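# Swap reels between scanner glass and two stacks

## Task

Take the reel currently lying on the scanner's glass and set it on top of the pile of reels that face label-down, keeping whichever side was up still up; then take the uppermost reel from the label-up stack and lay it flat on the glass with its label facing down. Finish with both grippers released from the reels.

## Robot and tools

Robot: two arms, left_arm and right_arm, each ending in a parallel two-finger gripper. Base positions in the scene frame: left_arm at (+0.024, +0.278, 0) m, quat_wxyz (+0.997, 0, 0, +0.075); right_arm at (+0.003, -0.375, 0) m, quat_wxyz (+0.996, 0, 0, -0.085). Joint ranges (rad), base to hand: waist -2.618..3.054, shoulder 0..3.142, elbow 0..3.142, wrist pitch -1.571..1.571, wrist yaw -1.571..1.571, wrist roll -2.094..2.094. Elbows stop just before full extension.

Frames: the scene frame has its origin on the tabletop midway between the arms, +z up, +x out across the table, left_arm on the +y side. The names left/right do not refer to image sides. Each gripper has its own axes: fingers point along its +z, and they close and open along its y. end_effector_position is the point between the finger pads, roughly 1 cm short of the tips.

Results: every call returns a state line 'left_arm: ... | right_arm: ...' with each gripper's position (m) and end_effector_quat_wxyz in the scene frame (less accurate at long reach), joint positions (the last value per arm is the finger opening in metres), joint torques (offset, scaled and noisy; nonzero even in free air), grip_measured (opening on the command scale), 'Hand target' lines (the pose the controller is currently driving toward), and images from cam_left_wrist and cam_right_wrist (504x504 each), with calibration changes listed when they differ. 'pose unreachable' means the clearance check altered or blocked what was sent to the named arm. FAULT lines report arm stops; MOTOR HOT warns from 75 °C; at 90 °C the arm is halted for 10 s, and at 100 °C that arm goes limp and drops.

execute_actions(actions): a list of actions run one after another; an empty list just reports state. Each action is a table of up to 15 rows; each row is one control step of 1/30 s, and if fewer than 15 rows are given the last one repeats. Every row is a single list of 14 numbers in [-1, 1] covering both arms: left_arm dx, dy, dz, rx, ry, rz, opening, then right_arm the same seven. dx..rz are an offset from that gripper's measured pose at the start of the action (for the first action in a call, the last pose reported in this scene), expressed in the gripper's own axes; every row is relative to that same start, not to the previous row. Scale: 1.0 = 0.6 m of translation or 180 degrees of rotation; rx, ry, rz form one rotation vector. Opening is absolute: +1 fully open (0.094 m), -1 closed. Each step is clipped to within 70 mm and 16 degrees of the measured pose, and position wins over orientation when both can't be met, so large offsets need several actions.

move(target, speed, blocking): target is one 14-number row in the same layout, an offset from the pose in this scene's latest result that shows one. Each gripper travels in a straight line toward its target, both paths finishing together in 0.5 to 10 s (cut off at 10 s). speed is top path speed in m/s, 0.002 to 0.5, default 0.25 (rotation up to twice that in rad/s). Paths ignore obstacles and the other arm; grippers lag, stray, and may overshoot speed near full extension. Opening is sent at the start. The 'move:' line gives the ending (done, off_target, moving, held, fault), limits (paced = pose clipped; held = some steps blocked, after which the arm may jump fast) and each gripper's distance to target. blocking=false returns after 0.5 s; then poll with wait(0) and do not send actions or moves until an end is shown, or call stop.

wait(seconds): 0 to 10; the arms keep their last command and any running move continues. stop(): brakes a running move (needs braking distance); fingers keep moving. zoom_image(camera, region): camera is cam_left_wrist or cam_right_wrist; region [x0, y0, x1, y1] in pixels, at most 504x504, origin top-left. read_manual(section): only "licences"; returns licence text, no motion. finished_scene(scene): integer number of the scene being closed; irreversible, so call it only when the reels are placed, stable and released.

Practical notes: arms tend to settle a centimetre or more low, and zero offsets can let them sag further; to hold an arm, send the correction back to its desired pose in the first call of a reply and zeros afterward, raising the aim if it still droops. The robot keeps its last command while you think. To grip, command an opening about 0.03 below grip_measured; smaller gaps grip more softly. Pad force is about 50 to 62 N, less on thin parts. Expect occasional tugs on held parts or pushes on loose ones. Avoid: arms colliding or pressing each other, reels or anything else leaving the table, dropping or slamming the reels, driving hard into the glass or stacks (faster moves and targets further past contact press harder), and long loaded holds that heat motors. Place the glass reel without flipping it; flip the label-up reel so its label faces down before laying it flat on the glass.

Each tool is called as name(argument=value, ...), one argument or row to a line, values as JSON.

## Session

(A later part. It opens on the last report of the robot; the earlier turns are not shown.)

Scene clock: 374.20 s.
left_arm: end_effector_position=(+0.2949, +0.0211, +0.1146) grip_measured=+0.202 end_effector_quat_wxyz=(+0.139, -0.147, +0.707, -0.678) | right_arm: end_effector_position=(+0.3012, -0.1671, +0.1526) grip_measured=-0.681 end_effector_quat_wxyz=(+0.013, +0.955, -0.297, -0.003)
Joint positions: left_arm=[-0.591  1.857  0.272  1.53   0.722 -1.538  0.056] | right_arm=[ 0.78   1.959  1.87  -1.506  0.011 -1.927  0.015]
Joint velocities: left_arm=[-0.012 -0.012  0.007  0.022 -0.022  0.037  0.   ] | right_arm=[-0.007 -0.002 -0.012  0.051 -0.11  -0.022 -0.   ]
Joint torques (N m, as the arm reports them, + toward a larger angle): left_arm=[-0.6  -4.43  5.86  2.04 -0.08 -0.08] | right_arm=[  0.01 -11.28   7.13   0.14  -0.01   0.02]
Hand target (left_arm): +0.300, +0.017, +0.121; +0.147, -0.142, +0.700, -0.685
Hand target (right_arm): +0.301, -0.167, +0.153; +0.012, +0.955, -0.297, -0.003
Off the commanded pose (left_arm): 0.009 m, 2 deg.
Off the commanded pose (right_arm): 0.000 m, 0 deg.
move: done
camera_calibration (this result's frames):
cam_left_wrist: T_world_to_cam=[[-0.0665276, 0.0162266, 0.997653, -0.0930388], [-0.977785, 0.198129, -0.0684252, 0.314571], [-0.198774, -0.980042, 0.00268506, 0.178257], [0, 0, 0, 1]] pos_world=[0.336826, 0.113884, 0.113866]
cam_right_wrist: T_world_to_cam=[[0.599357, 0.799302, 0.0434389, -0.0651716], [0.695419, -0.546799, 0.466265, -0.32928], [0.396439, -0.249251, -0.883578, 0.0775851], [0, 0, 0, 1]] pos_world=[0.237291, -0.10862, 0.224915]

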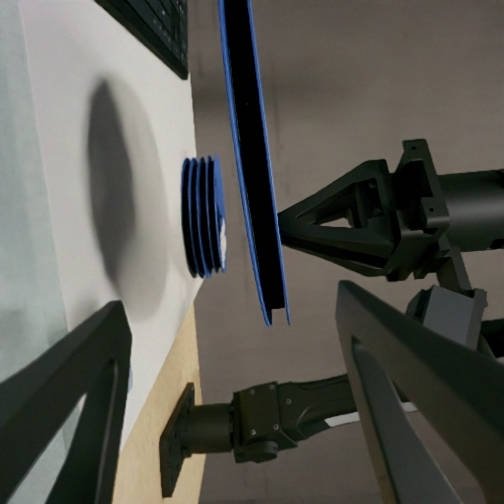

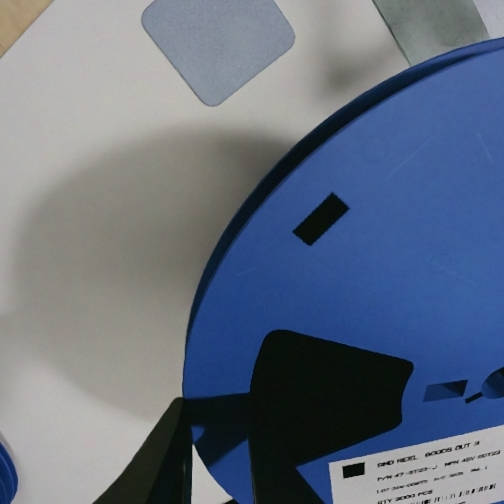

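move(
  target=[0,-0.022,0.105,0,0,0,0.2,0,0,0,0,0,0,-1],
  speed=0.05,
)

Scene clock: 382.13 s.
left_arm: end_effector_position=(+0.3164, -0.0318, +0.1253) grip_measured=+0.202 end_effector_quat_wxyz=(+0.140, -0.144, +0.707, -0.678) | right_arm: end_effector_position=(+0.3012, -0.1672, +0.1526) grip_measured=-0.681 end_effector_quat_wxyz=(+0.013, +0.955, -0.297, -0.003)
Joint positions: left_arm=[-0.735  1.883  0.458  1.374  0.582 -1.54   0.056] | right_arm=[ 0.78   1.959  1.87  -1.506  0.011 -1.927  0.015]
Joint velocities: left_arm=[ 0.007 -0.012  0.017 -0.022 -0.066 -0.037  0.   ] | right_arm=[-0.007 -0.007 -0.007 -0.007 -0.037  0.037 -0.   ]
Joint torques (N m, as the arm reports them, + toward a larger angle): left_arm=[-0.58 -5.73  6.95  1.79 -0.12 -0.08] | right_arm=[  0.01 -11.31   7.14   0.14   0.     0.02]
Hand target (left_arm): +0.321, -0.037, +0.126; +0.139, -0.147, +0.707, -0.678
Hand target (right_arm): +0.301, -0.167, +0.153; +0.013, +0.955, -0.297, -0.003
Off the commanded pose (left_arm): 0.007 m, 0 deg.
Off the commanded pose (right_arm): 0.000 m, 0 deg.
move: done
camera_calibration (this result's frames):
cam_left_wrist: T_world_to_cam=[[-0.0725942, 0.0139282, 0.997264, -0.0995099], [-0.976568, 0.20212, -0.0739105, 0.34724], [-0.202597, -0.979262, -0.00107091, 0.132362], [0, 0, 0, 1]] pos_world=[0.358695, 0.0608186, 0.125044]
cam_right_wrist: T_world_to_cam=[[0.59934, 0.799321, 0.0433202, -0.0651242], [0.695322, -0.546647, 0.466588, -0.329333], [0.396634, -0.249523, -0.883413, 0.0774268], [0, 0, 0, 1]] pos_world=[0.237314, -0.108654, 0.224884]

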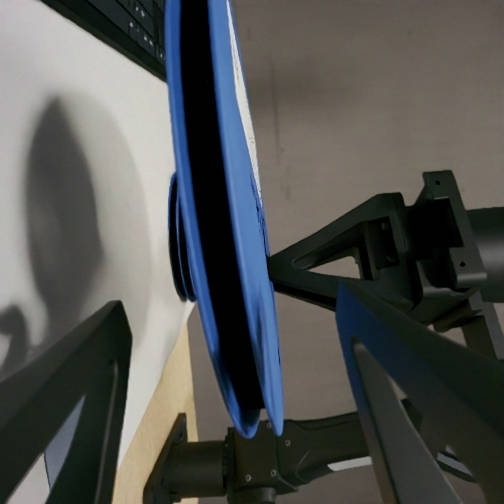

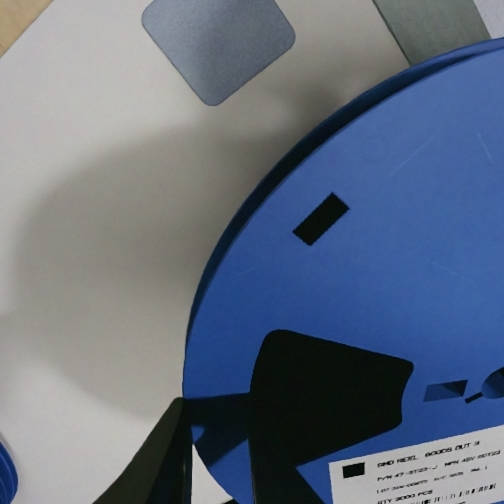

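move(
  target=[0,-0.015,0.02,0,0,0,0.0,0,0,0,0,0,0,-1],
  speed=0.03,
)

execute_actions(
  actions=[
    [[0,0,0,0,0,0,-0.5,0,0,0,0,0,0,-1]],
  ],
)

Scene clock: 390.97 s.
left_arm: end_effector_position=(+0.3174, -0.0378, +0.1214) grip_measured=+0.002 end_effector_quat_wxyz=(+0.132, -0.149, +0.714, -0.671) | right_arm: end_effector_position=(+0.3013, -0.1673, +0.1526) grip_measured=-0.681 end_effector_quat_wxyz=(+0.013, +0.955, -0.297, -0.003)
Joint positions: left_arm=[-0.75   1.883  0.479  1.327  0.57  -1.54   0.047] | right_arm=[ 0.78   1.959  1.87  -1.506  0.012 -1.927  0.015]
Joint velocities: left_arm=[ 0.002 -0.007 -0.002 -0.081 -0.037 -0.037 -0.   ] | right_arm=[-0.002  0.002 -0.002 -0.007 -0.007  0.022 -0.   ]
Joint torques (N m, as the arm reports them, + toward a larger angle): left_arm=[-0.59 -8.29  7.07  1.78 -0.11 -0.05] | right_arm=[  0.03 -11.27   7.14   0.13  -0.01   0.02]
Hand target (left_arm): +0.321, -0.043, +0.134; +0.140, -0.144, +0.707, -0.678
Hand target (right_arm): +0.301, -0.167, +0.153; +0.013, +0.955, -0.297, -0.003
Off the commanded pose (left_arm): 0.014 m, 2 deg.
Off the commanded pose (right_arm): 0.000 m, 0 deg.
move: off_target (left_arm)
camera_calibration (this result's frames):
cam_left_wrist: T_world_to_cam=[[-0.0508746, -0.00137093, 0.998704, -0.103092], [-0.977282, 0.206081, -0.0495004, 0.346499], [-0.205747, -0.978534, -0.0118241, 0.129008], [0, 0, 0, 1]] pos_world=[0.359925, 0.0546904, 0.121636]
cam_right_wrist: T_world_to_cam=[[0.599307, 0.799359, 0.0430829, -0.0650294], [0.695128, -0.546343, 0.467233, -0.329438], [0.397025, -0.250068, -0.883084, 0.0771103], [0, 0, 0, 1]] pos_world=[0.237359, -0.108721, 0.224821]

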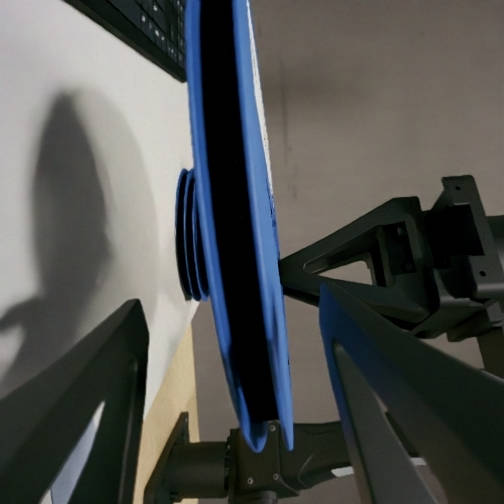

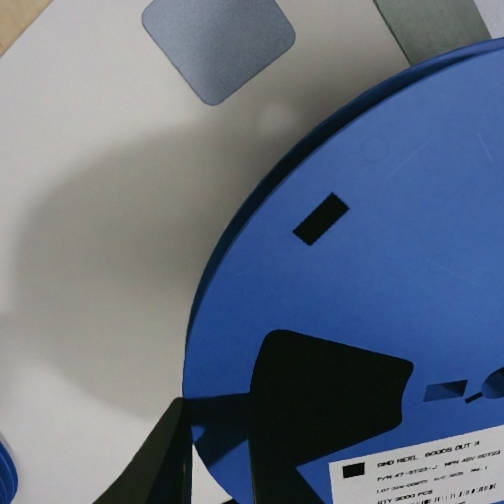

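Scene clock: 391.47 s.
left_arm: end_effector_position=(+0.3174, -0.0378, +0.1213) grip_measured=-0.498 end_effector_quat_wxyz=(+0.132, -0.149, +0.714, -0.671) | right_arm: end_effector_position=(+0.3013, -0.1673, +0.1526) grip_measured=-0.681 end_effector_quat_wxyz=(+0.013, +0.955, -0.297, -0.002)
Joint positions: left_arm=[-0.75   1.883  0.479  1.327  0.57  -1.54   0.024] | right_arm=[ 0.78   1.959  1.87  -1.506  0.012 -1.927  0.015]
Joint velocities: left_arm=[ 0.007 -0.002 -0.002  0.037  0.022 -0.022 -0.001] | right_arm=[-0.027  0.007  0.002  0.007 -0.007 -0.022  0.002]
Joint torques (N m, as the arm reports them, + toward a larger angle): left_arm=[ 0.03 -6.62  4.59  1.94 -0.01 -0.02] | right_arm=[  0.05 -11.27   7.12   0.13   0.     0.01]
Hand target (left_arm): +0.317, -0.038, +0.121; +0.132, -0.149, +0.714, -0.671
Hand target (right_arm): +0.301, -0.167, +0.153; +0.013, +0.955, -0.297, -0.003
Off the commanded pose (left_arm): 0.000 m, 0 deg.
Off the commanded pose (right_arm): 0.000 m, 0 deg.
camera_calibration (this result's frames):
cam_left_wrist: T_world_to_cam=[[-0.05056, -0.00158584, 0.99872, -0.103118], [-0.977298, 0.206092, -0.0491482, 0.346451], [-0.20575, -0.978531, -0.0119699, 0.129029], [0, 0, 0, 1]] pos_world=[0.35992, 0.0546941, 0.121558]
cam_right_wrist: T_world_to_cam=[[0.59929, 0.799378, 0.0429643, -0.064982], [0.69503, -0.546191, 0.467556, -0.32949], [0.397221, -0.25034, -0.882919, 0.0769519], [0, 0, 0, 1]] pos_world=[0.237382, -0.108755, 0.224789]

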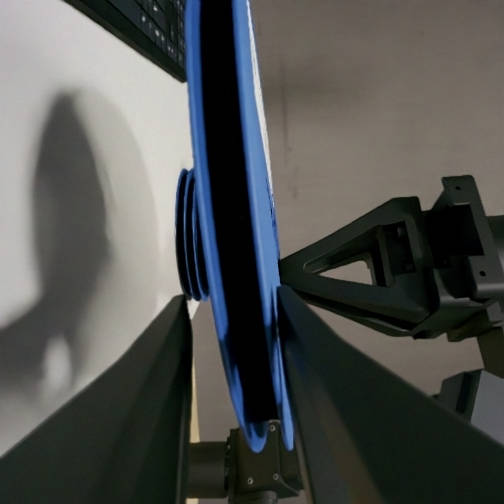

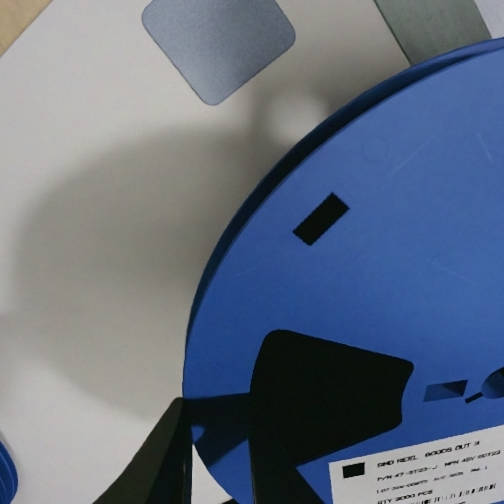

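execute_actions(
  actions=[
    [[0,-0.035,0.02,0,0,0,-0.4,0,0,0,0,0,0,-1]],
    [[0,0,0,0,0,0,-0.6,0,0,0,0,0,0,-1]],
    [[0,0,0,0,0,0,-0.75,0,0,0,0,0,0,-1]],
    [[0,0,0,0,0,0,-0.9,0,0,0,0,0,0,-1]],
  ],
)

Scene clock: 398.37 s.
left_arm: end_effector_position=(+0.3199, -0.0452, +0.1377) grip_measured=-0.778 end_effector_quat_wxyz=(+0.126, -0.155, +0.709, -0.677) | right_arm: end_effector_position=(+0.3018, -0.1681, +0.1527) grip_measured=-0.688 end_effector_quat_wxyz=(+0.015, +0.955, -0.297, -0.000)
Joint positions: left_arm=[-0.766  1.831  0.512  1.256  0.555 -1.569  0.01 ] | right_arm=[ 0.78   1.959  1.87  -1.506  0.017 -1.927  0.015]
Joint velocities: left_arm=[-0.002  0.002 -0.012 -0.11  -0.037  0.007  0.   ] | right_arm=[-0.017  0.012 -0.007  0.051 -0.066  0.007  0.001]
Joint torques (N m, as the arm reports them, + toward a larger angle): left_arm=[ 0.03 -6.58  5.03  1.71 -0.01  0.09] | right_arm=[  0.13 -11.27   7.12   0.11   0.     0.02]
Hand target (left_arm): +0.319, -0.045, +0.133; +0.124, -0.156, +0.715, -0.670
Hand target (right_arm): +0.302, -0.168, +0.153; +0.015, +0.955, -0.297, -0.000
Off the commanded pose (left_arm): 0.005 m, 1 deg.
Off the commanded pose (right_arm): 0.000 m, 0 deg.
camera_calibration (this result's frames):
cam_left_wrist: T_world_to_cam=[[-0.0374057, 0.0170196, 0.999155, -0.122785], [-0.977905, 0.205165, -0.0401049, 0.350145], [-0.205674, -0.978579, 0.00896923, 0.119618], [0, 0, 0, 1]] pos_world=[0.362418, 0.0473076, 0.135651]
cam_right_wrist: T_world_to_cam=[[0.599381, 0.799392, 0.0414242, -0.0644978], [0.693546, -0.544464, 0.471754, -0.330147], [0.39967, -0.254031, -0.880757, 0.0748913], [0, 0, 0, 1]] pos_world=[0.237699, -0.10917, 0.224381]

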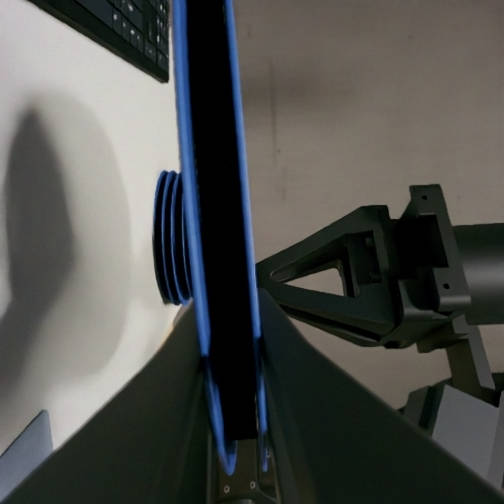

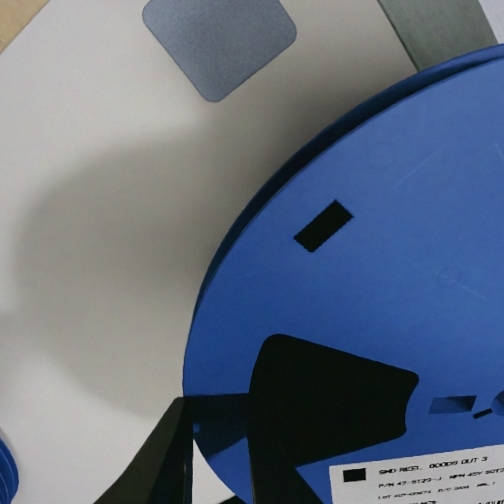

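execute_actions(
  actions=[
    [[0,0,0,0,0,0,-0.9,0,0,0,0,0,0,-0.3]],
    [[0,0,0,0,0,0,-0.9,0,0,-0.08,0,0,0,-0.3]],
  ],
)

move(
  target=[0,0,0,0,0,0,-0.9,0.1,0.3,0,0,0,0.4,0.5],
)

Scene clock: 404.13 s.
left_arm: end_effector_position=(+0.3192, -0.0446, +0.1272) grip_measured=-0.781 end_effector_quat_wxyz=(+0.115, -0.166, +0.720, -0.664) | right_arm: end_effector_position=(+0.3055, -0.1655, +0.1920) grip_measured=-0.301 end_effector_quat_wxyz=(-0.024, +0.954, -0.298, +0.030)
Joint positions: left_arm=[-0.766  1.831  0.512  1.209  0.555 -1.569  0.01 ] | right_arm=[ 0.78   1.909  1.958 -1.545  0.017 -1.927  0.033]
Joint velocities: left_arm=[-0.002 -0.007  0.002 -0.022 -0.037  0.007  0.   ] | right_arm=[ 0.022 -0.002  0.002 -0.022  0.037 -0.081  0.001]
Joint torques (N m, as the arm reports them, + toward a larger angle): left_arm=[ 0.02 -6.61  5.09  2.18  0.   -0.02] | right_arm=[  0.15 -11.63   8.82   0.13   0.     0.01]
Hand target (left_arm): +0.320, -0.045, +0.132; +0.120, -0.161, +0.715, -0.670
Hand target (right_arm): +0.302, -0.167, +0.200; -0.027, +0.954, -0.297, +0.032
Off the commanded pose (left_arm): 0.005 m, 1 deg.
Off the commanded pose (right_arm): 0.009 m, 6 deg.
joint sent to its limit (right arm) — the command would take joint 4 (wrist pitch) past its lower limit, so that joint was sent only as far as its limit.
camera_calibration (this result's frames):
cam_left_wrist: T_world_to_cam=[[0.00153999, -0.0101662, 0.999947, -0.126117], [-0.9787, 0.205262, 0.00359411, 0.343647], [-0.205288, -0.978654, -0.00963354, 0.122351], [0, 0, 0, 1]] pos_world=[0.361639, 0.0479194, 0.126054]
cam_right_wrist: T_world_to_cam=[[0.59224, 0.794393, 0.134879, -0.0869916], [0.654402, -0.571867, 0.494697, -0.346819], [0.470116, -0.204714, -0.858535, 0.0910554], [0, 0, 0, 1]] pos_world=[0.235672, -0.110588, 0.261478]

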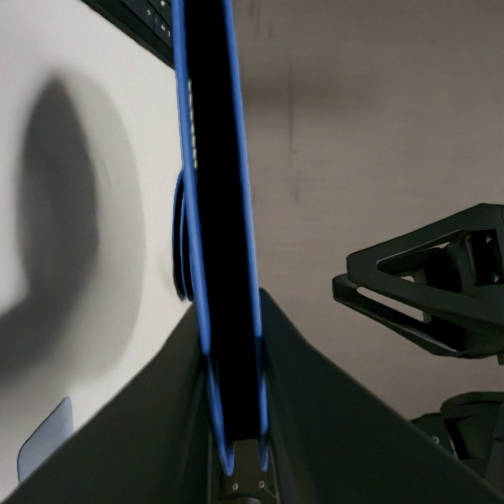

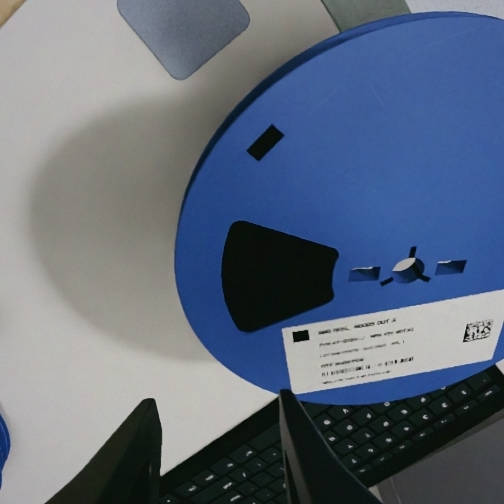

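Scene clock: 407.07 s.
left_arm: end_effector_position=(+0.3187, -0.0442, +0.1219) grip_measured=-0.781 end_effector_quat_wxyz=(+0.109, -0.172, +0.726, -0.657) | right_arm: end_effector_position=(+0.2575, -0.3494, +0.1816) grip_measured=+0.499 end_effector_quat_wxyz=(+0.023, -0.603, +0.797, -0.015)
Joint positions: left_arm=[-0.766  1.831  0.512  1.185  0.555 -1.569  0.01 ] | right_arm=[ 0.266  1.475  1.427 -1.469  0.002 -1.198  0.07 ]
Joint velocities: left_arm=[-0.017 -0.017 -0.007  0.022  0.007 -0.022 -0.   ] | right_arm=[ 0.002 -0.012  0.007  0.022  0.022 -0.022  0.   ]
Joint torques (N m, as the arm reports them, + toward a larger angle): left_arm=[ 0.02 -6.63  5.08  2.2   0.01 -0.02] | right_arm=[-0.35 -8.47  5.65  0.33 -0.13  0.05]
Hand target (left_arm): +0.319, -0.045, +0.127; +0.114, -0.166, +0.720, -0.663
Hand target (right_arm): +0.254, -0.348, +0.184; +0.035, -0.597, +0.801, -0.013
Off the commanded pose (left_arm): 0.005 m, 1 deg.
Off the commanded pose (right_arm): 0.005 m, 2 deg.
move: done
camera_calibration (this result's frames):
cam_left_wrist: T_world_to_cam=[[0.0214709, -0.0242565, 0.999475, -0.127653], [-0.978405, 0.205054, 0.0259948, 0.340226], [-0.205577, -0.97845, -0.01933, 0.123845], [0, 0, 0, 1]] pos_world=[0.36108, 0.0483149, 0.121136]
cam_right_wrist: T_world_to_cam=[[0.943118, -0.310139, 0.119759, -0.384581], [-0.330326, -0.833434, 0.443027, -0.243891], [-0.0375885, -0.457386, -0.888474, 0.114976], [0, 0, 0, 1]] pos_world=[0.286464, -0.269952, 0.256261]

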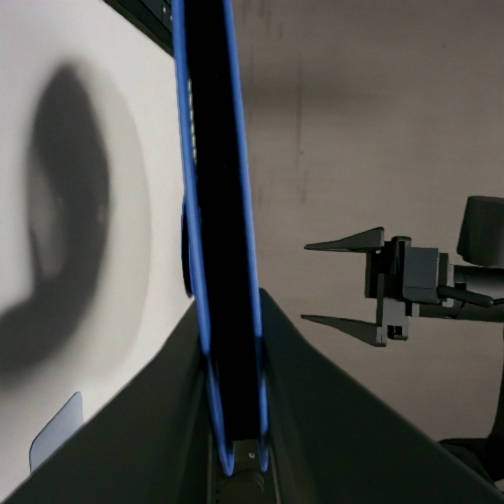

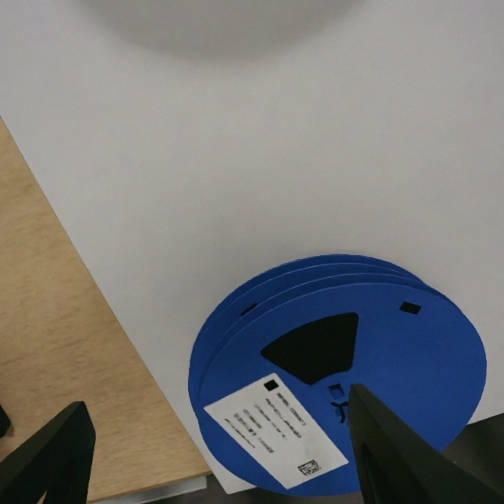

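move(
  target=[0,-0.12,0,0,0,0,-0.9,0,0,0,0,0,0,0.5],
  speed=0.08,
)

move(
  target=[0,0,0,0,0,0.5,-0.9,0,0,0,0,0,0,0.5],
  speed=0.25,
)

move(
  target=[0,0,0,0,0,0.5,-0.9,0,0,0,0,0,0,0.5],
  speed=0.25,
)

Scene clock: 429.93 s.
left_arm: end_effector_position=(+0.3204, -0.0455, +0.1646) grip_measured=-0.781 end_effector_quat_wxyz=(+0.089, -0.191, +0.744, -0.634) | right_arm: end_effector_position=(+0.2575, -0.3493, +0.1816) grip_measured=+0.499 end_effector_quat_wxyz=(+0.023, -0.602, +0.798, -0.015)
Joint positions: left_arm=[-0.766  1.596  0.612  0.769  0.555 -1.569  0.01 ] | right_arm=[ 0.266  1.475  1.427 -1.469  0.001 -1.195  0.07 ]
Joint velocities: left_arm=[ 0.002 -0.002  0.007  0.022 -0.022 -0.007 -0.001] | right_arm=[ 0.002 -0.007  0.007  0.051 -0.037 -0.022  0.   ]
Joint torques (N m, as the arm reports them, + toward a larger angle): left_arm=[-0.09 -8.16  9.81  2.19  0.02 -0.03] | right_arm=[ 0.02 -5.94  7.22  0.27  0.    0.  ]
Hand target (left_arm): +0.324, -0.049, +0.194; +0.108, -0.172, +0.726, -0.657
Hand target (right_arm): +0.258, -0.349, +0.182; +0.023, -0.603, +0.797, -0.015
Off the commanded pose (left_arm): 0.030 m, 5 deg.
Off the commanded pose (right_arm): 0.000 m, 0 deg.
move: off_target (left_arm)
camera_calibration (this result's frames):
cam_left_wrist: T_world_to_cam=[[0.0870077, -0.0705882, 0.993704, -0.192607], [-0.974274, 0.202133, 0.099665, 0.327516], [-0.207895, -0.976811, -0.0511851, 0.129873], [0, 0, 0, 1]] pos_world=[0.362849, 0.0470641, 0.1654]
cam_right_wrist: T_world_to_cam=[[0.942192, -0.313083, 0.119391, -0.38525], [-0.332793, -0.832846, 0.442285, -0.242807], [-0.039037, -0.456449, -0.888893, 0.115814], [0, 0, 0, 1]] pos_world=[0.286696, -0.269973, 0.256331]

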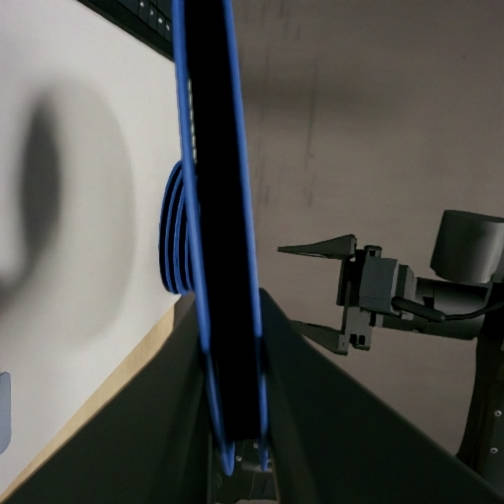

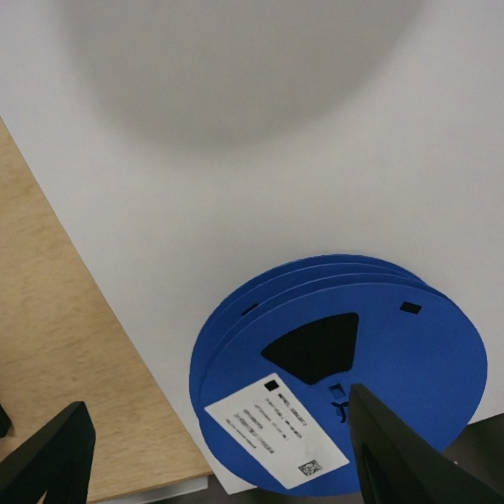

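Scene clock: 433.63 s.
left_arm: end_effector_position=(+0.3195, -0.0448, +0.1598) grip_measured=-0.780 end_effector_quat_wxyz=(+0.500, +0.387, +0.671, -0.388) | right_arm: end_effector_position=(+0.2575, -0.3493, +0.1816) grip_measured=+0.499 end_effector_quat_wxyz=(+0.023, -0.602, +0.798, -0.015)
Joint positions: left_arm=[-0.766  1.596  0.612  0.747  0.555 -0.011  0.01 ] | right_arm=[ 0.266  1.475  1.427 -1.469  0.001 -1.195  0.07 ]
Joint velocities: left_arm=[-0.017  0.007 -0.002 -0.051 -0.022  0.037 -0.001] | right_arm=[-0.002  0.007 -0.012 -0.007  0.007 -0.022 -0.001]
Joint torques (N m, as the arm reports them, + toward a larger angle): left_arm=[ 0.02 -5.9   6.76  2.17  0.04  0.08] | right_arm=[ 0.04 -5.93  7.2   0.28 -0.01  0.02]
Hand target (left_arm): +0.320, -0.045, +0.165; +0.511, +0.391, +0.661, -0.385
Hand target (right_arm): +0.257, -0.349, +0.182; +0.023, -0.602, +0.798, -0.015
Off the commanded pose (left_arm): 0.005 m, 2 deg.
Off the commanded pose (right_arm): 0.000 m, 0 deg.
move: done
camera_calibration (this result's frames):
cam_left_wrist: T_world_to_cam=[[-0.944537, -0.314853, 0.093371, 0.274819], [-0.2883, 0.65881, -0.694876, 0.255263], [0.15727, -0.683255, -0.713042, 0.132324], [0, 0, 0, 1]] pos_world=[0.312358, 0.00876912, 0.246069]
cam_right_wrist: T_world_to_cam=[[0.942192, -0.313083, 0.119391, -0.38525], [-0.332793, -0.832846, 0.442285, -0.242807], [-0.039037, -0.456449, -0.888893, 0.115814], [0, 0, 0, 1]] pos_world=[0.286696, -0.269973, 0.256331]

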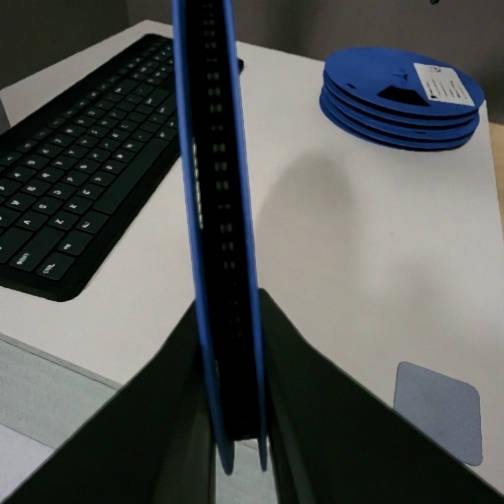

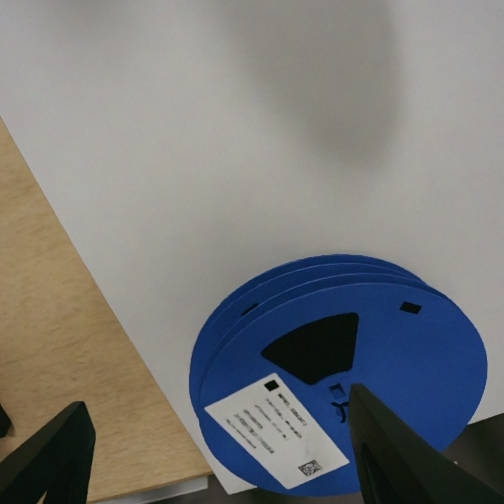

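Scene clock: 437.33 s.
left_arm: end_effector_position=(+0.3187, -0.0442, +0.1556) grip_measured=-0.779 end_effector_quat_wxyz=(+0.622, +0.751, +0.209, +0.071) | right_arm: end_effector_position=(+0.2575, -0.3493, +0.1816) grip_measured=+0.499 end_effector_quat_wxyz=(+0.023, -0.602, +0.798, -0.015)
Joint positions: left_arm=[-0.766  1.596  0.612  0.727  0.555  1.551  0.01 ] | right_arm=[ 0.266  1.475  1.427 -1.469  0.001 -1.195  0.07 ]
Joint velocities: left_arm=[-0.022 -0.002 -0.012 -0.051  0.022 -0.007  0.   ] | right_arm=[-0.017  0.002 -0.017  0.037  0.022 -0.051  0.   ]
Joint torques (N m, as the arm reports them, + toward a larger angle): left_arm=[ 0.02 -5.89  6.78  2.14  0.04  0.03] | right_arm=[ 0.04 -5.91  7.22  0.28  0.    0.01]
Hand target (left_arm): +0.319, -0.045, +0.160; +0.628, +0.748, +0.201, +0.079
Hand target (right_arm): +0.257, -0.349, +0.182; +0.023, -0.602, +0.798, -0.015
Off the commanded pose (left_arm): 0.004 m, 1 deg.
Off the commanded pose (right_arm): 0.000 m, 0 deg.
move: done
camera_calibration (this result's frames):
cam_left_wrist: T_world_to_cam=[[-0.201788, 0.236016, -0.950567, 0.224655], [0.552515, 0.828792, 0.0884913, -0.130632], [0.808708, -0.507347, -0.297642, -0.134575], [0, 0, 0, 1]] pos_world=[0.22634, -0.0130317, 0.185054]
cam_right_wrist: T_world_to_cam=[[0.942192, -0.313083, 0.119391, -0.38525], [-0.332793, -0.832846, 0.442285, -0.242807], [-0.039037, -0.456449, -0.888893, 0.115814], [0, 0, 0, 1]] pos_world=[0.286696, -0.269973, 0.256331]

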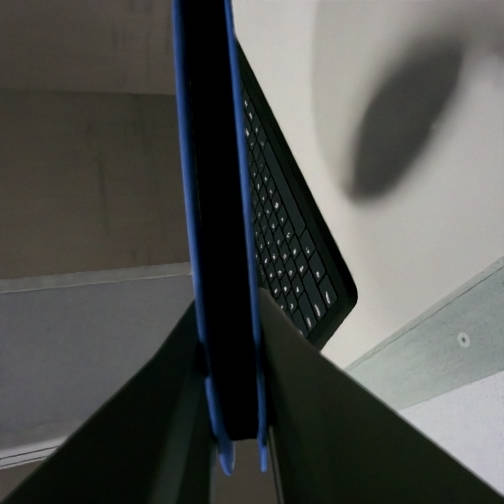

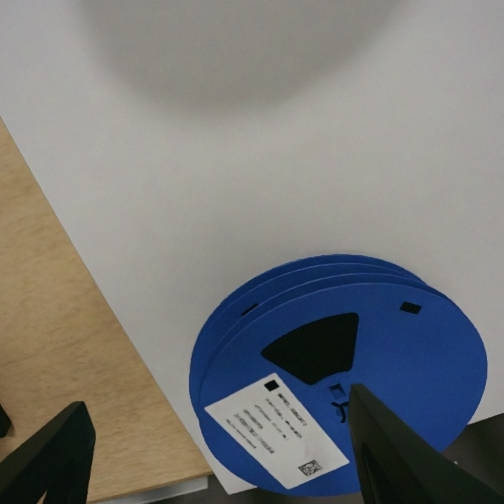

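move(
  target=[0.205,-0.14,-0.308,0,0,0,-0.9,0,0,0,0,0,0,0.5],
  speed=0.1,
)

Scene clock: 450.93 s.
left_arm: end_effector_position=(+0.3402, +0.1851, +0.0888) grip_measured=-0.779 end_effector_quat_wxyz=(+0.630, +0.728, +0.253, +0.088) | right_arm: end_effector_position=(+0.2575, -0.3493, +0.1816) grip_measured=+0.499 end_effector_quat_wxyz=(+0.023, -0.602, +0.798, -0.015)
Joint positions: left_arm=[0.105 1.701 0.469 0.505 1.282 2.081 0.01 ] | right_arm=[ 0.266  1.475  1.427 -1.469  0.001 -1.195  0.07 ]
Joint velocities: left_arm=[ 0.002 -0.007  0.002 -0.022  0.051 -0.007 -0.   ] | right_arm=[-0.007 -0.017  0.002  0.037 -0.037  0.066 -0.001]
Joint torques (N m, as the arm reports them, + toward a larger angle): left_arm=[ 0.42 -4.9   6.95  1.44  0.71  0.04] | right_arm=[ 0.04 -5.94  7.22  0.27  0.    0.01]
Hand target (left_arm): +0.341, +0.185, +0.098; +0.644, +0.724, +0.231, +0.089
Hand target (right_arm): +0.257, -0.349, +0.182; +0.023, -0.602, +0.798, -0.015
Off the commanded pose (left_arm): 0.007 m, 6 deg.
Off the commanded pose (right_arm): 0.000 m, 0 deg.
joint sent to its limit (left arm) — the command would take joint 6 (wrist roll) past its upper limit, so that joint was sent only as far as its limit.
move: off_target (left_arm)
camera_calibration (this result's frames):
cam_left_wrist: T_world_to_cam=[[-0.243853, 0.176591, -0.953599, 0.136981], [0.471762, 0.880703, 0.0424533, -0.304772], [0.847335, -0.43952, -0.298071, -0.0811568], [0, 0, 0, 1]] pos_world=[0.24595, 0.208554, 0.119373]
cam_right_wrist: T_world_to_cam=[[0.942192, -0.313083, 0.119391, -0.38525], [-0.332793, -0.832846, 0.442285, -0.242807], [-0.039037, -0.456449, -0.888893, 0.115814], [0, 0, 0, 1]] pos_world=[0.286696, -0.269973, 0.256331]

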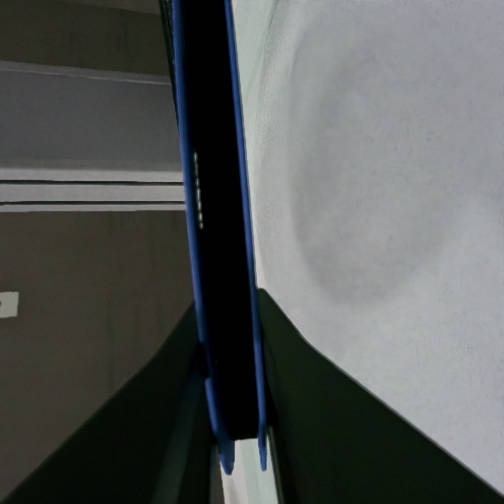

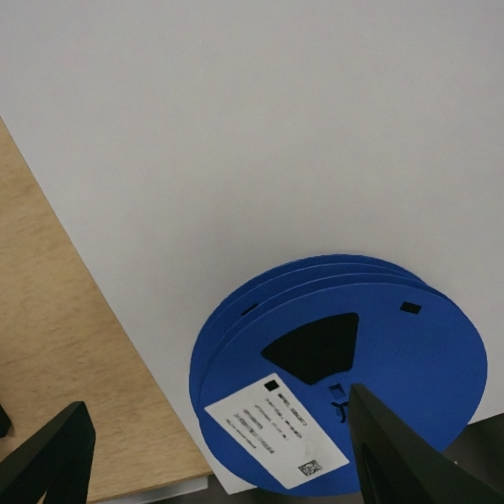

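move(
  target=[0.01,-0.055,0,0,0,0,-0.9,0,0,0,0,0,0,0.5],
  speed=0.03,
)

Scene clock: 460.90 s.
left_arm: end_effector_position=(+0.3444, +0.1890, +0.0710) grip_measured=-0.780 end_effector_quat_wxyz=(+0.638, +0.727, +0.227, +0.113) | right_arm: end_effector_position=(+0.2575, -0.3493, +0.1816) grip_measured=+0.499 end_effector_quat_wxyz=(+0.023, -0.602, +0.798, -0.015)
Joint positions: left_arm=[0.118 1.842 0.451 0.728 1.308 2.088 0.01 ] | right_arm=[ 0.266  1.475  1.427 -1.469  0.001 -1.195  0.07 ]
Joint velocities: left_arm=[ 0.012 -0.007 -0.007  0.037 -0.051 -0.007 -0.001] | right_arm=[-0.012 -0.002 -0.007 -0.007  0.007 -0.051 -0.   ]
Joint torques (N m, as the arm reports them, + toward a larger angle): left_arm=[ 0.78 -3.57  1.85  1.11  0.21 -0.02] | right_arm=[ 0.02 -5.93  7.26  0.28  0.    0.02]
Hand target (left_arm): +0.337, +0.190, +0.056; +0.634, +0.724, +0.257, +0.091
Hand target (right_arm): +0.257, -0.349, +0.182; +0.023, -0.602, +0.798, -0.015
Off the commanded pose (left_arm): 0.017 m, 4 deg.
Off the commanded pose (right_arm): 0.000 m, 0 deg.
joint sent to its limit (left arm) — the command would take joint 6 (wrist roll) past its upper limit, so that joint was sent only as far as its limit.
move: off_target (left_arm)
camera_calibration (this result's frames):
cam_left_wrist: T_world_to_cam=[[-0.172197, 0.181587, -0.968181, 0.0958061], [0.474367, 0.87668, 0.0800559, -0.312168], [0.863322, -0.445487, -0.237101, -0.097029], [0, 0, 0, 1]] pos_world=[0.248347, 0.213049, 0.0947429]
cam_right_wrist: T_world_to_cam=[[0.942192, -0.313083, 0.119391, -0.38525], [-0.332793, -0.832846, 0.442285, -0.242807], [-0.039037, -0.456449, -0.888893, 0.115814], [0, 0, 0, 1]] pos_world=[0.286696, -0.269973, 0.256331]

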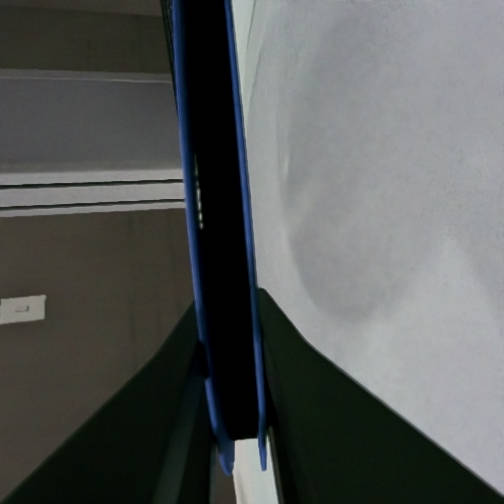

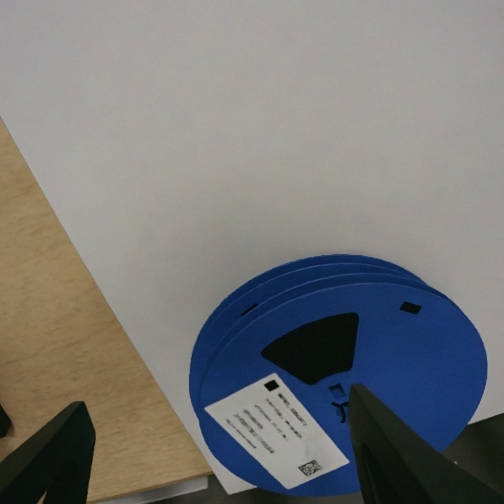

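execute_actions(
  actions=[
    [[0,0,0,0,0,0,-0.7,0,0,0,0,0,0,0.5]],
    [[0,0,0,0,0,0,-0.5,0,0,0,0,0,0,0.5]],
  ],
)

move(
  target=[0,-0.025,-0.02,0,0,0,-0.5,0,0,0,0,0,0,0.5],
  speed=0.03,
)

move(
  target=[0,0,-0.06,0,0,0,-0.5,0,0,0,0,0,0,0.5],
  speed=0.03,
)

Scene clock: 469.23 s.
left_arm: end_effector_position=(+0.3448, +0.1891, +0.0714) grip_measured=-0.502 end_effector_quat_wxyz=(+0.638, +0.727, +0.225, +0.115) | right_arm: end_effector_position=(+0.2575, -0.3493, +0.1816) grip_measured=+0.499 end_effector_quat_wxyz=(+0.023, -0.602, +0.798, -0.015)
Joint positions: left_arm=[0.118 1.843 0.451 0.735 1.308 2.088 0.023] | right_arm=[ 0.266  1.475  1.427 -1.469  0.001 -1.195  0.07 ]
Joint velocities: left_arm=[ 0.017  0.002 -0.012  0.007  0.022  0.007 -0.001] | right_arm=[-0.002 -0.002 -0.002 -0.051  0.037 -0.007 -0.001]
Joint torques (N m, as the arm reports them, + toward a larger angle): left_arm=[ 0.03 -5.83  4.12  1.37  0.3  -0.02] | right_arm=[ 0.07 -5.89  7.23  0.26  0.    0.02]
Hand target (left_arm): +0.345, +0.189, +0.071; +0.638, +0.727, +0.225, +0.115
Hand target (right_arm): +0.257, -0.349, +0.182; +0.023, -0.602, +0.798, -0.015
Off the commanded pose (left_arm): 0.000 m, 0 deg.
Off the commanded pose (right_arm): 0.000 m, 0 deg.
camera_calibration (this result's frames):
cam_left_wrist: T_world_to_cam=[[-0.166614, 0.183324, -0.96883, 0.093983], [0.473624, 0.876671, 0.0844346, -0.312553], [0.864824, -0.444793, -0.232892, -0.0981836], [0, 0, 0, 1]] pos_world=[0.248603, 0.213105, 0.0945777]
cam_right_wrist: T_world_to_cam=[[0.942192, -0.313083, 0.119391, -0.38525], [-0.332793, -0.832846, 0.442285, -0.242807], [-0.039037, -0.456449, -0.888893, 0.115814], [0, 0, 0, 1]] pos_world=[0.286696, -0.269973, 0.256331]

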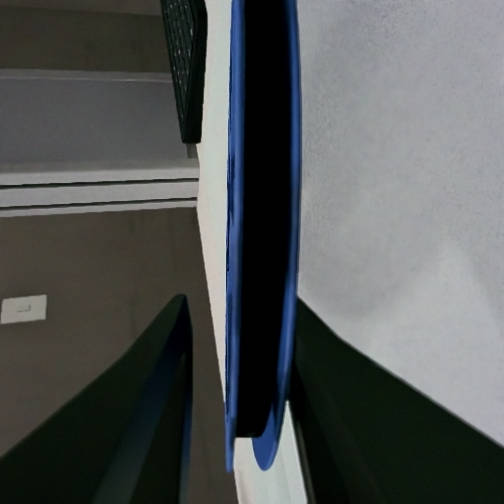

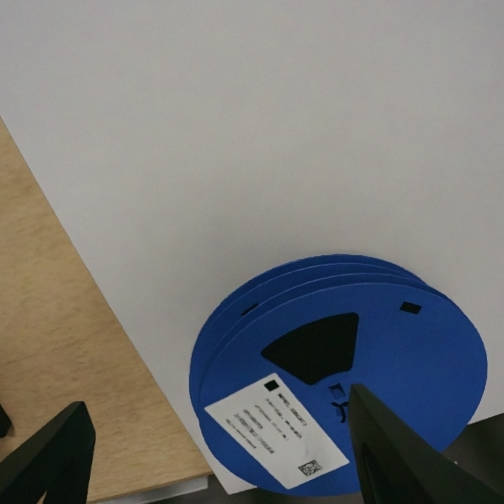

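Scene clock: 470.17 s.
left_arm: end_effector_position=(+0.3453, +0.1986, +0.0725) grip_measured=-0.502 end_effector_quat_wxyz=(+0.647, +0.721, +0.201, +0.145) | right_arm: end_effector_position=(+0.2575, -0.3493, +0.1816) grip_measured=+0.499 end_effector_quat_wxyz=(+0.023, -0.602, +0.798, -0.015)
Joint positions: left_arm=[0.156 1.894 0.437 0.877 1.35  2.088 0.023] | right_arm=[ 0.266  1.475  1.427 -1.469  0.001 -1.195  0.07 ]
Joint velocities: left_arm=[ 0.002  0.037  0.012  0.007 -0.022  0.022 -0.001] | right_arm=[-0.002  0.007 -0.012 -0.066  0.051  0.007 -0.   ]
Joint torques (N m, as the arm reports them, + toward a larger angle): left_arm=[ 1.06 -4.11  1.2   1.09  0.25 -0.02] | right_arm=[ 0.01 -5.93  7.23  0.27 -0.01  0.02]
Hand target (left_arm): +0.337, +0.200, +0.059; +0.647, +0.717, +0.231, +0.122
Hand target (right_arm): +0.257, -0.349, +0.182; +0.023, -0.602, +0.798, -0.015
Off the commanded pose (left_arm): 0.017 m, 5 deg.
Off the commanded pose (right_arm): 0.000 m, 0 deg.
joint sent to its limit (left arm) — the command would take joint 6 (wrist roll) past its upper limit, so that joint was sent only as far as its limit.
move: off_target (left_arm)
camera_calibration (this result's frames):
cam_left_wrist: T_world_to_cam=[[-0.0891231, 0.181068, -0.979424, 0.0678585], [0.46258, 0.878378, 0.120295, -0.32033], [0.882087, -0.442341, -0.162042, -0.105763], [0, 0, 0, 1]] pos_world=[0.247519, 0.222301, 0.0878581]
cam_right_wrist: T_world_to_cam=[[0.942192, -0.313083, 0.119391, -0.38525], [-0.332793, -0.832846, 0.442285, -0.242807], [-0.039037, -0.456449, -0.888893, 0.115814], [0, 0, 0, 1]] pos_world=[0.286696, -0.269973, 0.256331]

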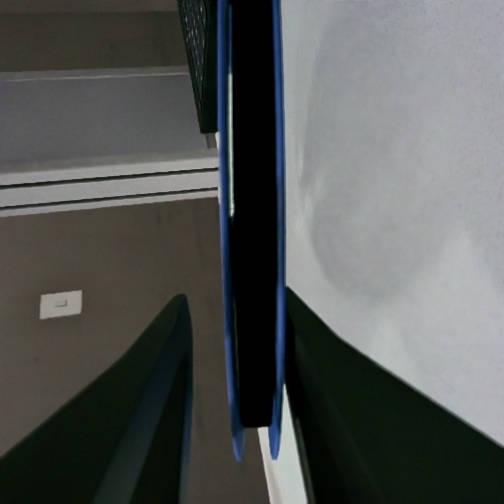

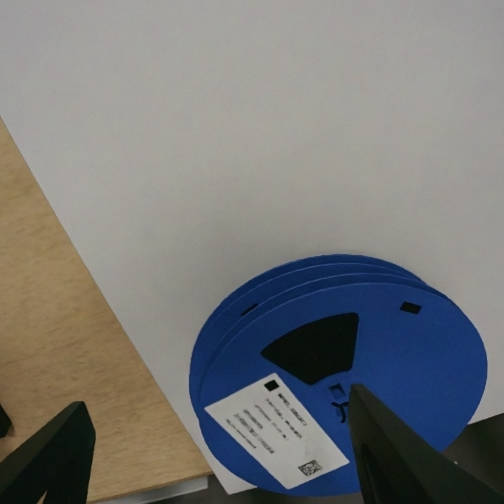

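Scene clock: 471.67 s.
left_arm: end_effector_position=(+0.3363, +0.2314, +0.0788) grip_measured=-0.502 end_effector_quat_wxyz=(+0.658, +0.700, +0.216, +0.174) | right_arm: end_effector_position=(+0.2575, -0.3493, +0.1816) grip_measured=+0.499 end_effector_quat_wxyz=(+0.023, -0.602, +0.798, -0.015)
Joint positions: left_arm=[0.29  1.894 0.401 0.93  1.433 2.088 0.023] | right_arm=[ 0.266  1.475  1.427 -1.469  0.001 -1.195  0.07 ]
Joint velocities: left_arm=[-0.002  0.002  0.002 -0.022 -0.095  0.066  0.   ] | right_arm=[-0.002 -0.002  0.012 -0.007  0.007  0.037 -0.   ]
Joint torques (N m, as the arm reports them, + toward a larger angle): left_arm=[ 0.63 -4.73  1.79  1.48  0.53 -0.02] | right_arm=[ 0.07 -5.97  7.24  0.26  0.    0.02]
Hand target (left_arm): +0.328, +0.229, +0.077; +0.667, +0.695, +0.214, +0.163
Hand target (right_arm): +0.257, -0.349, +0.182; +0.023, -0.602, +0.798, -0.015
Off the commanded pose (left_arm): 0.008 m, 5 deg.
Off the commanded pose (right_arm): 0.000 m, 0 deg.
joint sent to its limit (left arm) — the command would take joint 6 (wrist roll) past its upper limit, so that joint was sent only as far as its limit.
move: off_target (left_arm)
camera_calibration (this result's frames):
cam_left_wrist: T_world_to_cam=[[-0.0674698, 0.141484, -0.987639, 0.0698043], [0.401173, 0.910195, 0.102984, -0.331089], [0.913514, -0.389265, -0.11817, -0.10853], [0, 0, 0, 1]] pos_world=[0.236677, 0.249233, 0.0902133]
cam_right_wrist: T_world_to_cam=[[0.942192, -0.313083, 0.119391, -0.38525], [-0.332793, -0.832846, 0.442285, -0.242807], [-0.039037, -0.456449, -0.888893, 0.115814], [0, 0, 0, 1]] pos_world=[0.286696, -0.269973, 0.256331]

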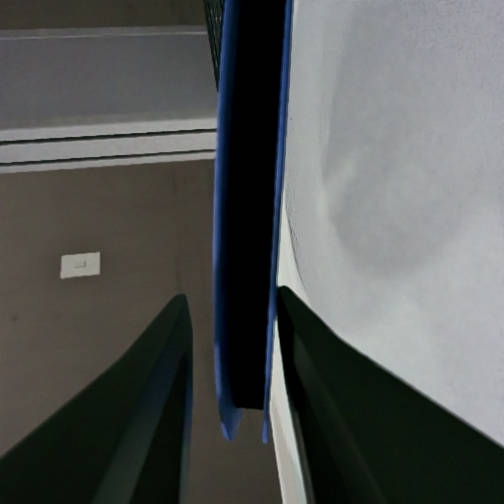

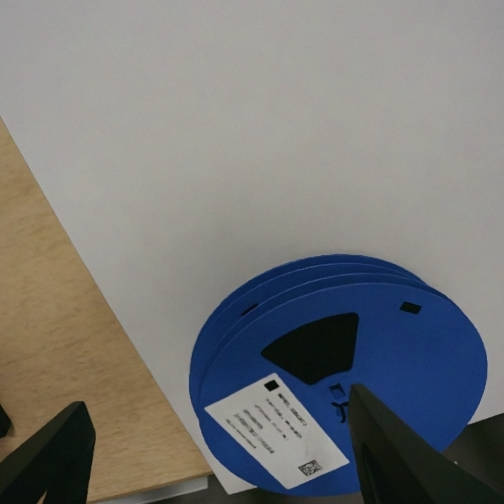

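execute_actions(
  actions=[
    [[0,0,-0.1,0,0,0,-0.3,0,0,0,0,0,0,0.5]],
    [[0,0.05,-0.06,0,0,0,-0.3,0,0,0,0,0,0,0.5]],
  ],
)

Scene clock: 477.33 s.
left_arm: end_effector_position=(+0.2953, +0.3168, +0.1142) grip_measured=-0.302 end_effector_quat_wxyz=(+0.642, +0.648, +0.283, +0.297) | right_arm: end_effector_position=(+0.2575, -0.3493, +0.1816) grip_measured=+0.499 end_effector_quat_wxyz=(+0.023, -0.602, +0.798, -0.015)
Joint positions: left_arm=[0.693 1.714 0.257 1.032 1.57  2.018 0.033] | right_arm=[ 0.266  1.475  1.427 -1.469  0.001 -1.195  0.07 ]
Joint velocities: left_arm=[-0.007 -0.012 -0.002 -0.051 -0.007 -0.081 -0.001] | right_arm=[ 0.017 -0.002 -0.007 -0.037  0.081 -0.007 -0.001]
Joint torques (N m, as the arm reports them, + toward a larger angle): left_arm=[ 0.65 -5.52  1.82  1.06  0.36 -0.18] | right_arm=[ 0.06 -5.95  7.21  0.28  0.    0.03]
Hand target (left_arm): +0.289, +0.313, +0.115; +0.652, +0.640, +0.293, +0.281
Hand target (right_arm): +0.257, -0.349, +0.182; +0.023, -0.602, +0.798, -0.015
Off the commanded pose (left_arm): 0.007 m, 9 deg.
Off the commanded pose (right_arm): 0.000 m, 0 deg.
joint sent to its limit (left arm) — the command would take joint 5 (wrist yaw) past its upper limit, so that joint was sent only as far as its limit.
camera_calibration (this result's frames):
cam_left_wrist: T_world_to_cam=[[-0.00933688, 0.114947, -0.993328, 0.0818144], [0.118775, 0.986466, 0.113037, -0.33791], [0.992877, -0.116927, -0.0228633, -0.154266], [0, 0, 0, 1]] pos_world=[0.194067, 0.305895, 0.115938]
cam_right_wrist: T_world_to_cam=[[0.942192, -0.313083, 0.119391, -0.38525], [-0.332793, -0.832846, 0.442285, -0.242807], [-0.039037, -0.456449, -0.888893, 0.115814], [0, 0, 0, 1]] pos_world=[0.286696, -0.269973, 0.256331]

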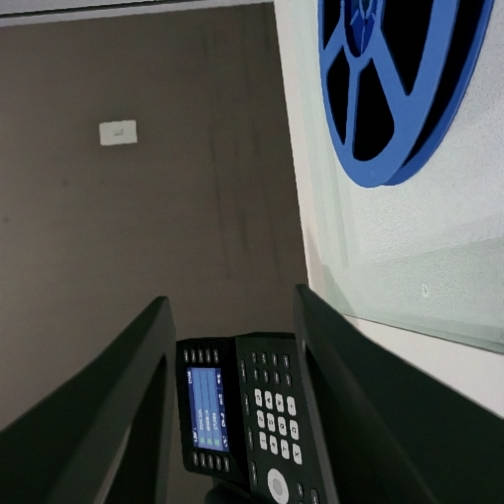

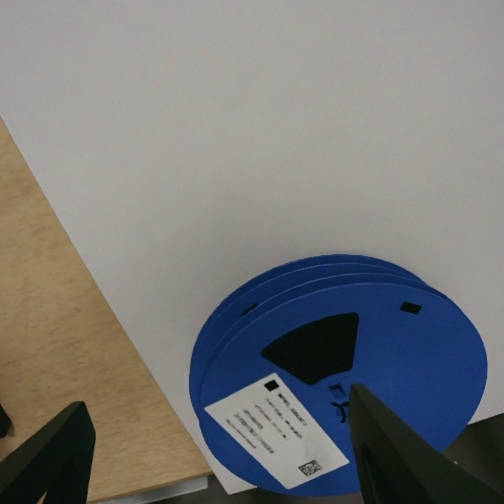

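finished_scene(
  scene=1,
)

The scene is finished: the task was done.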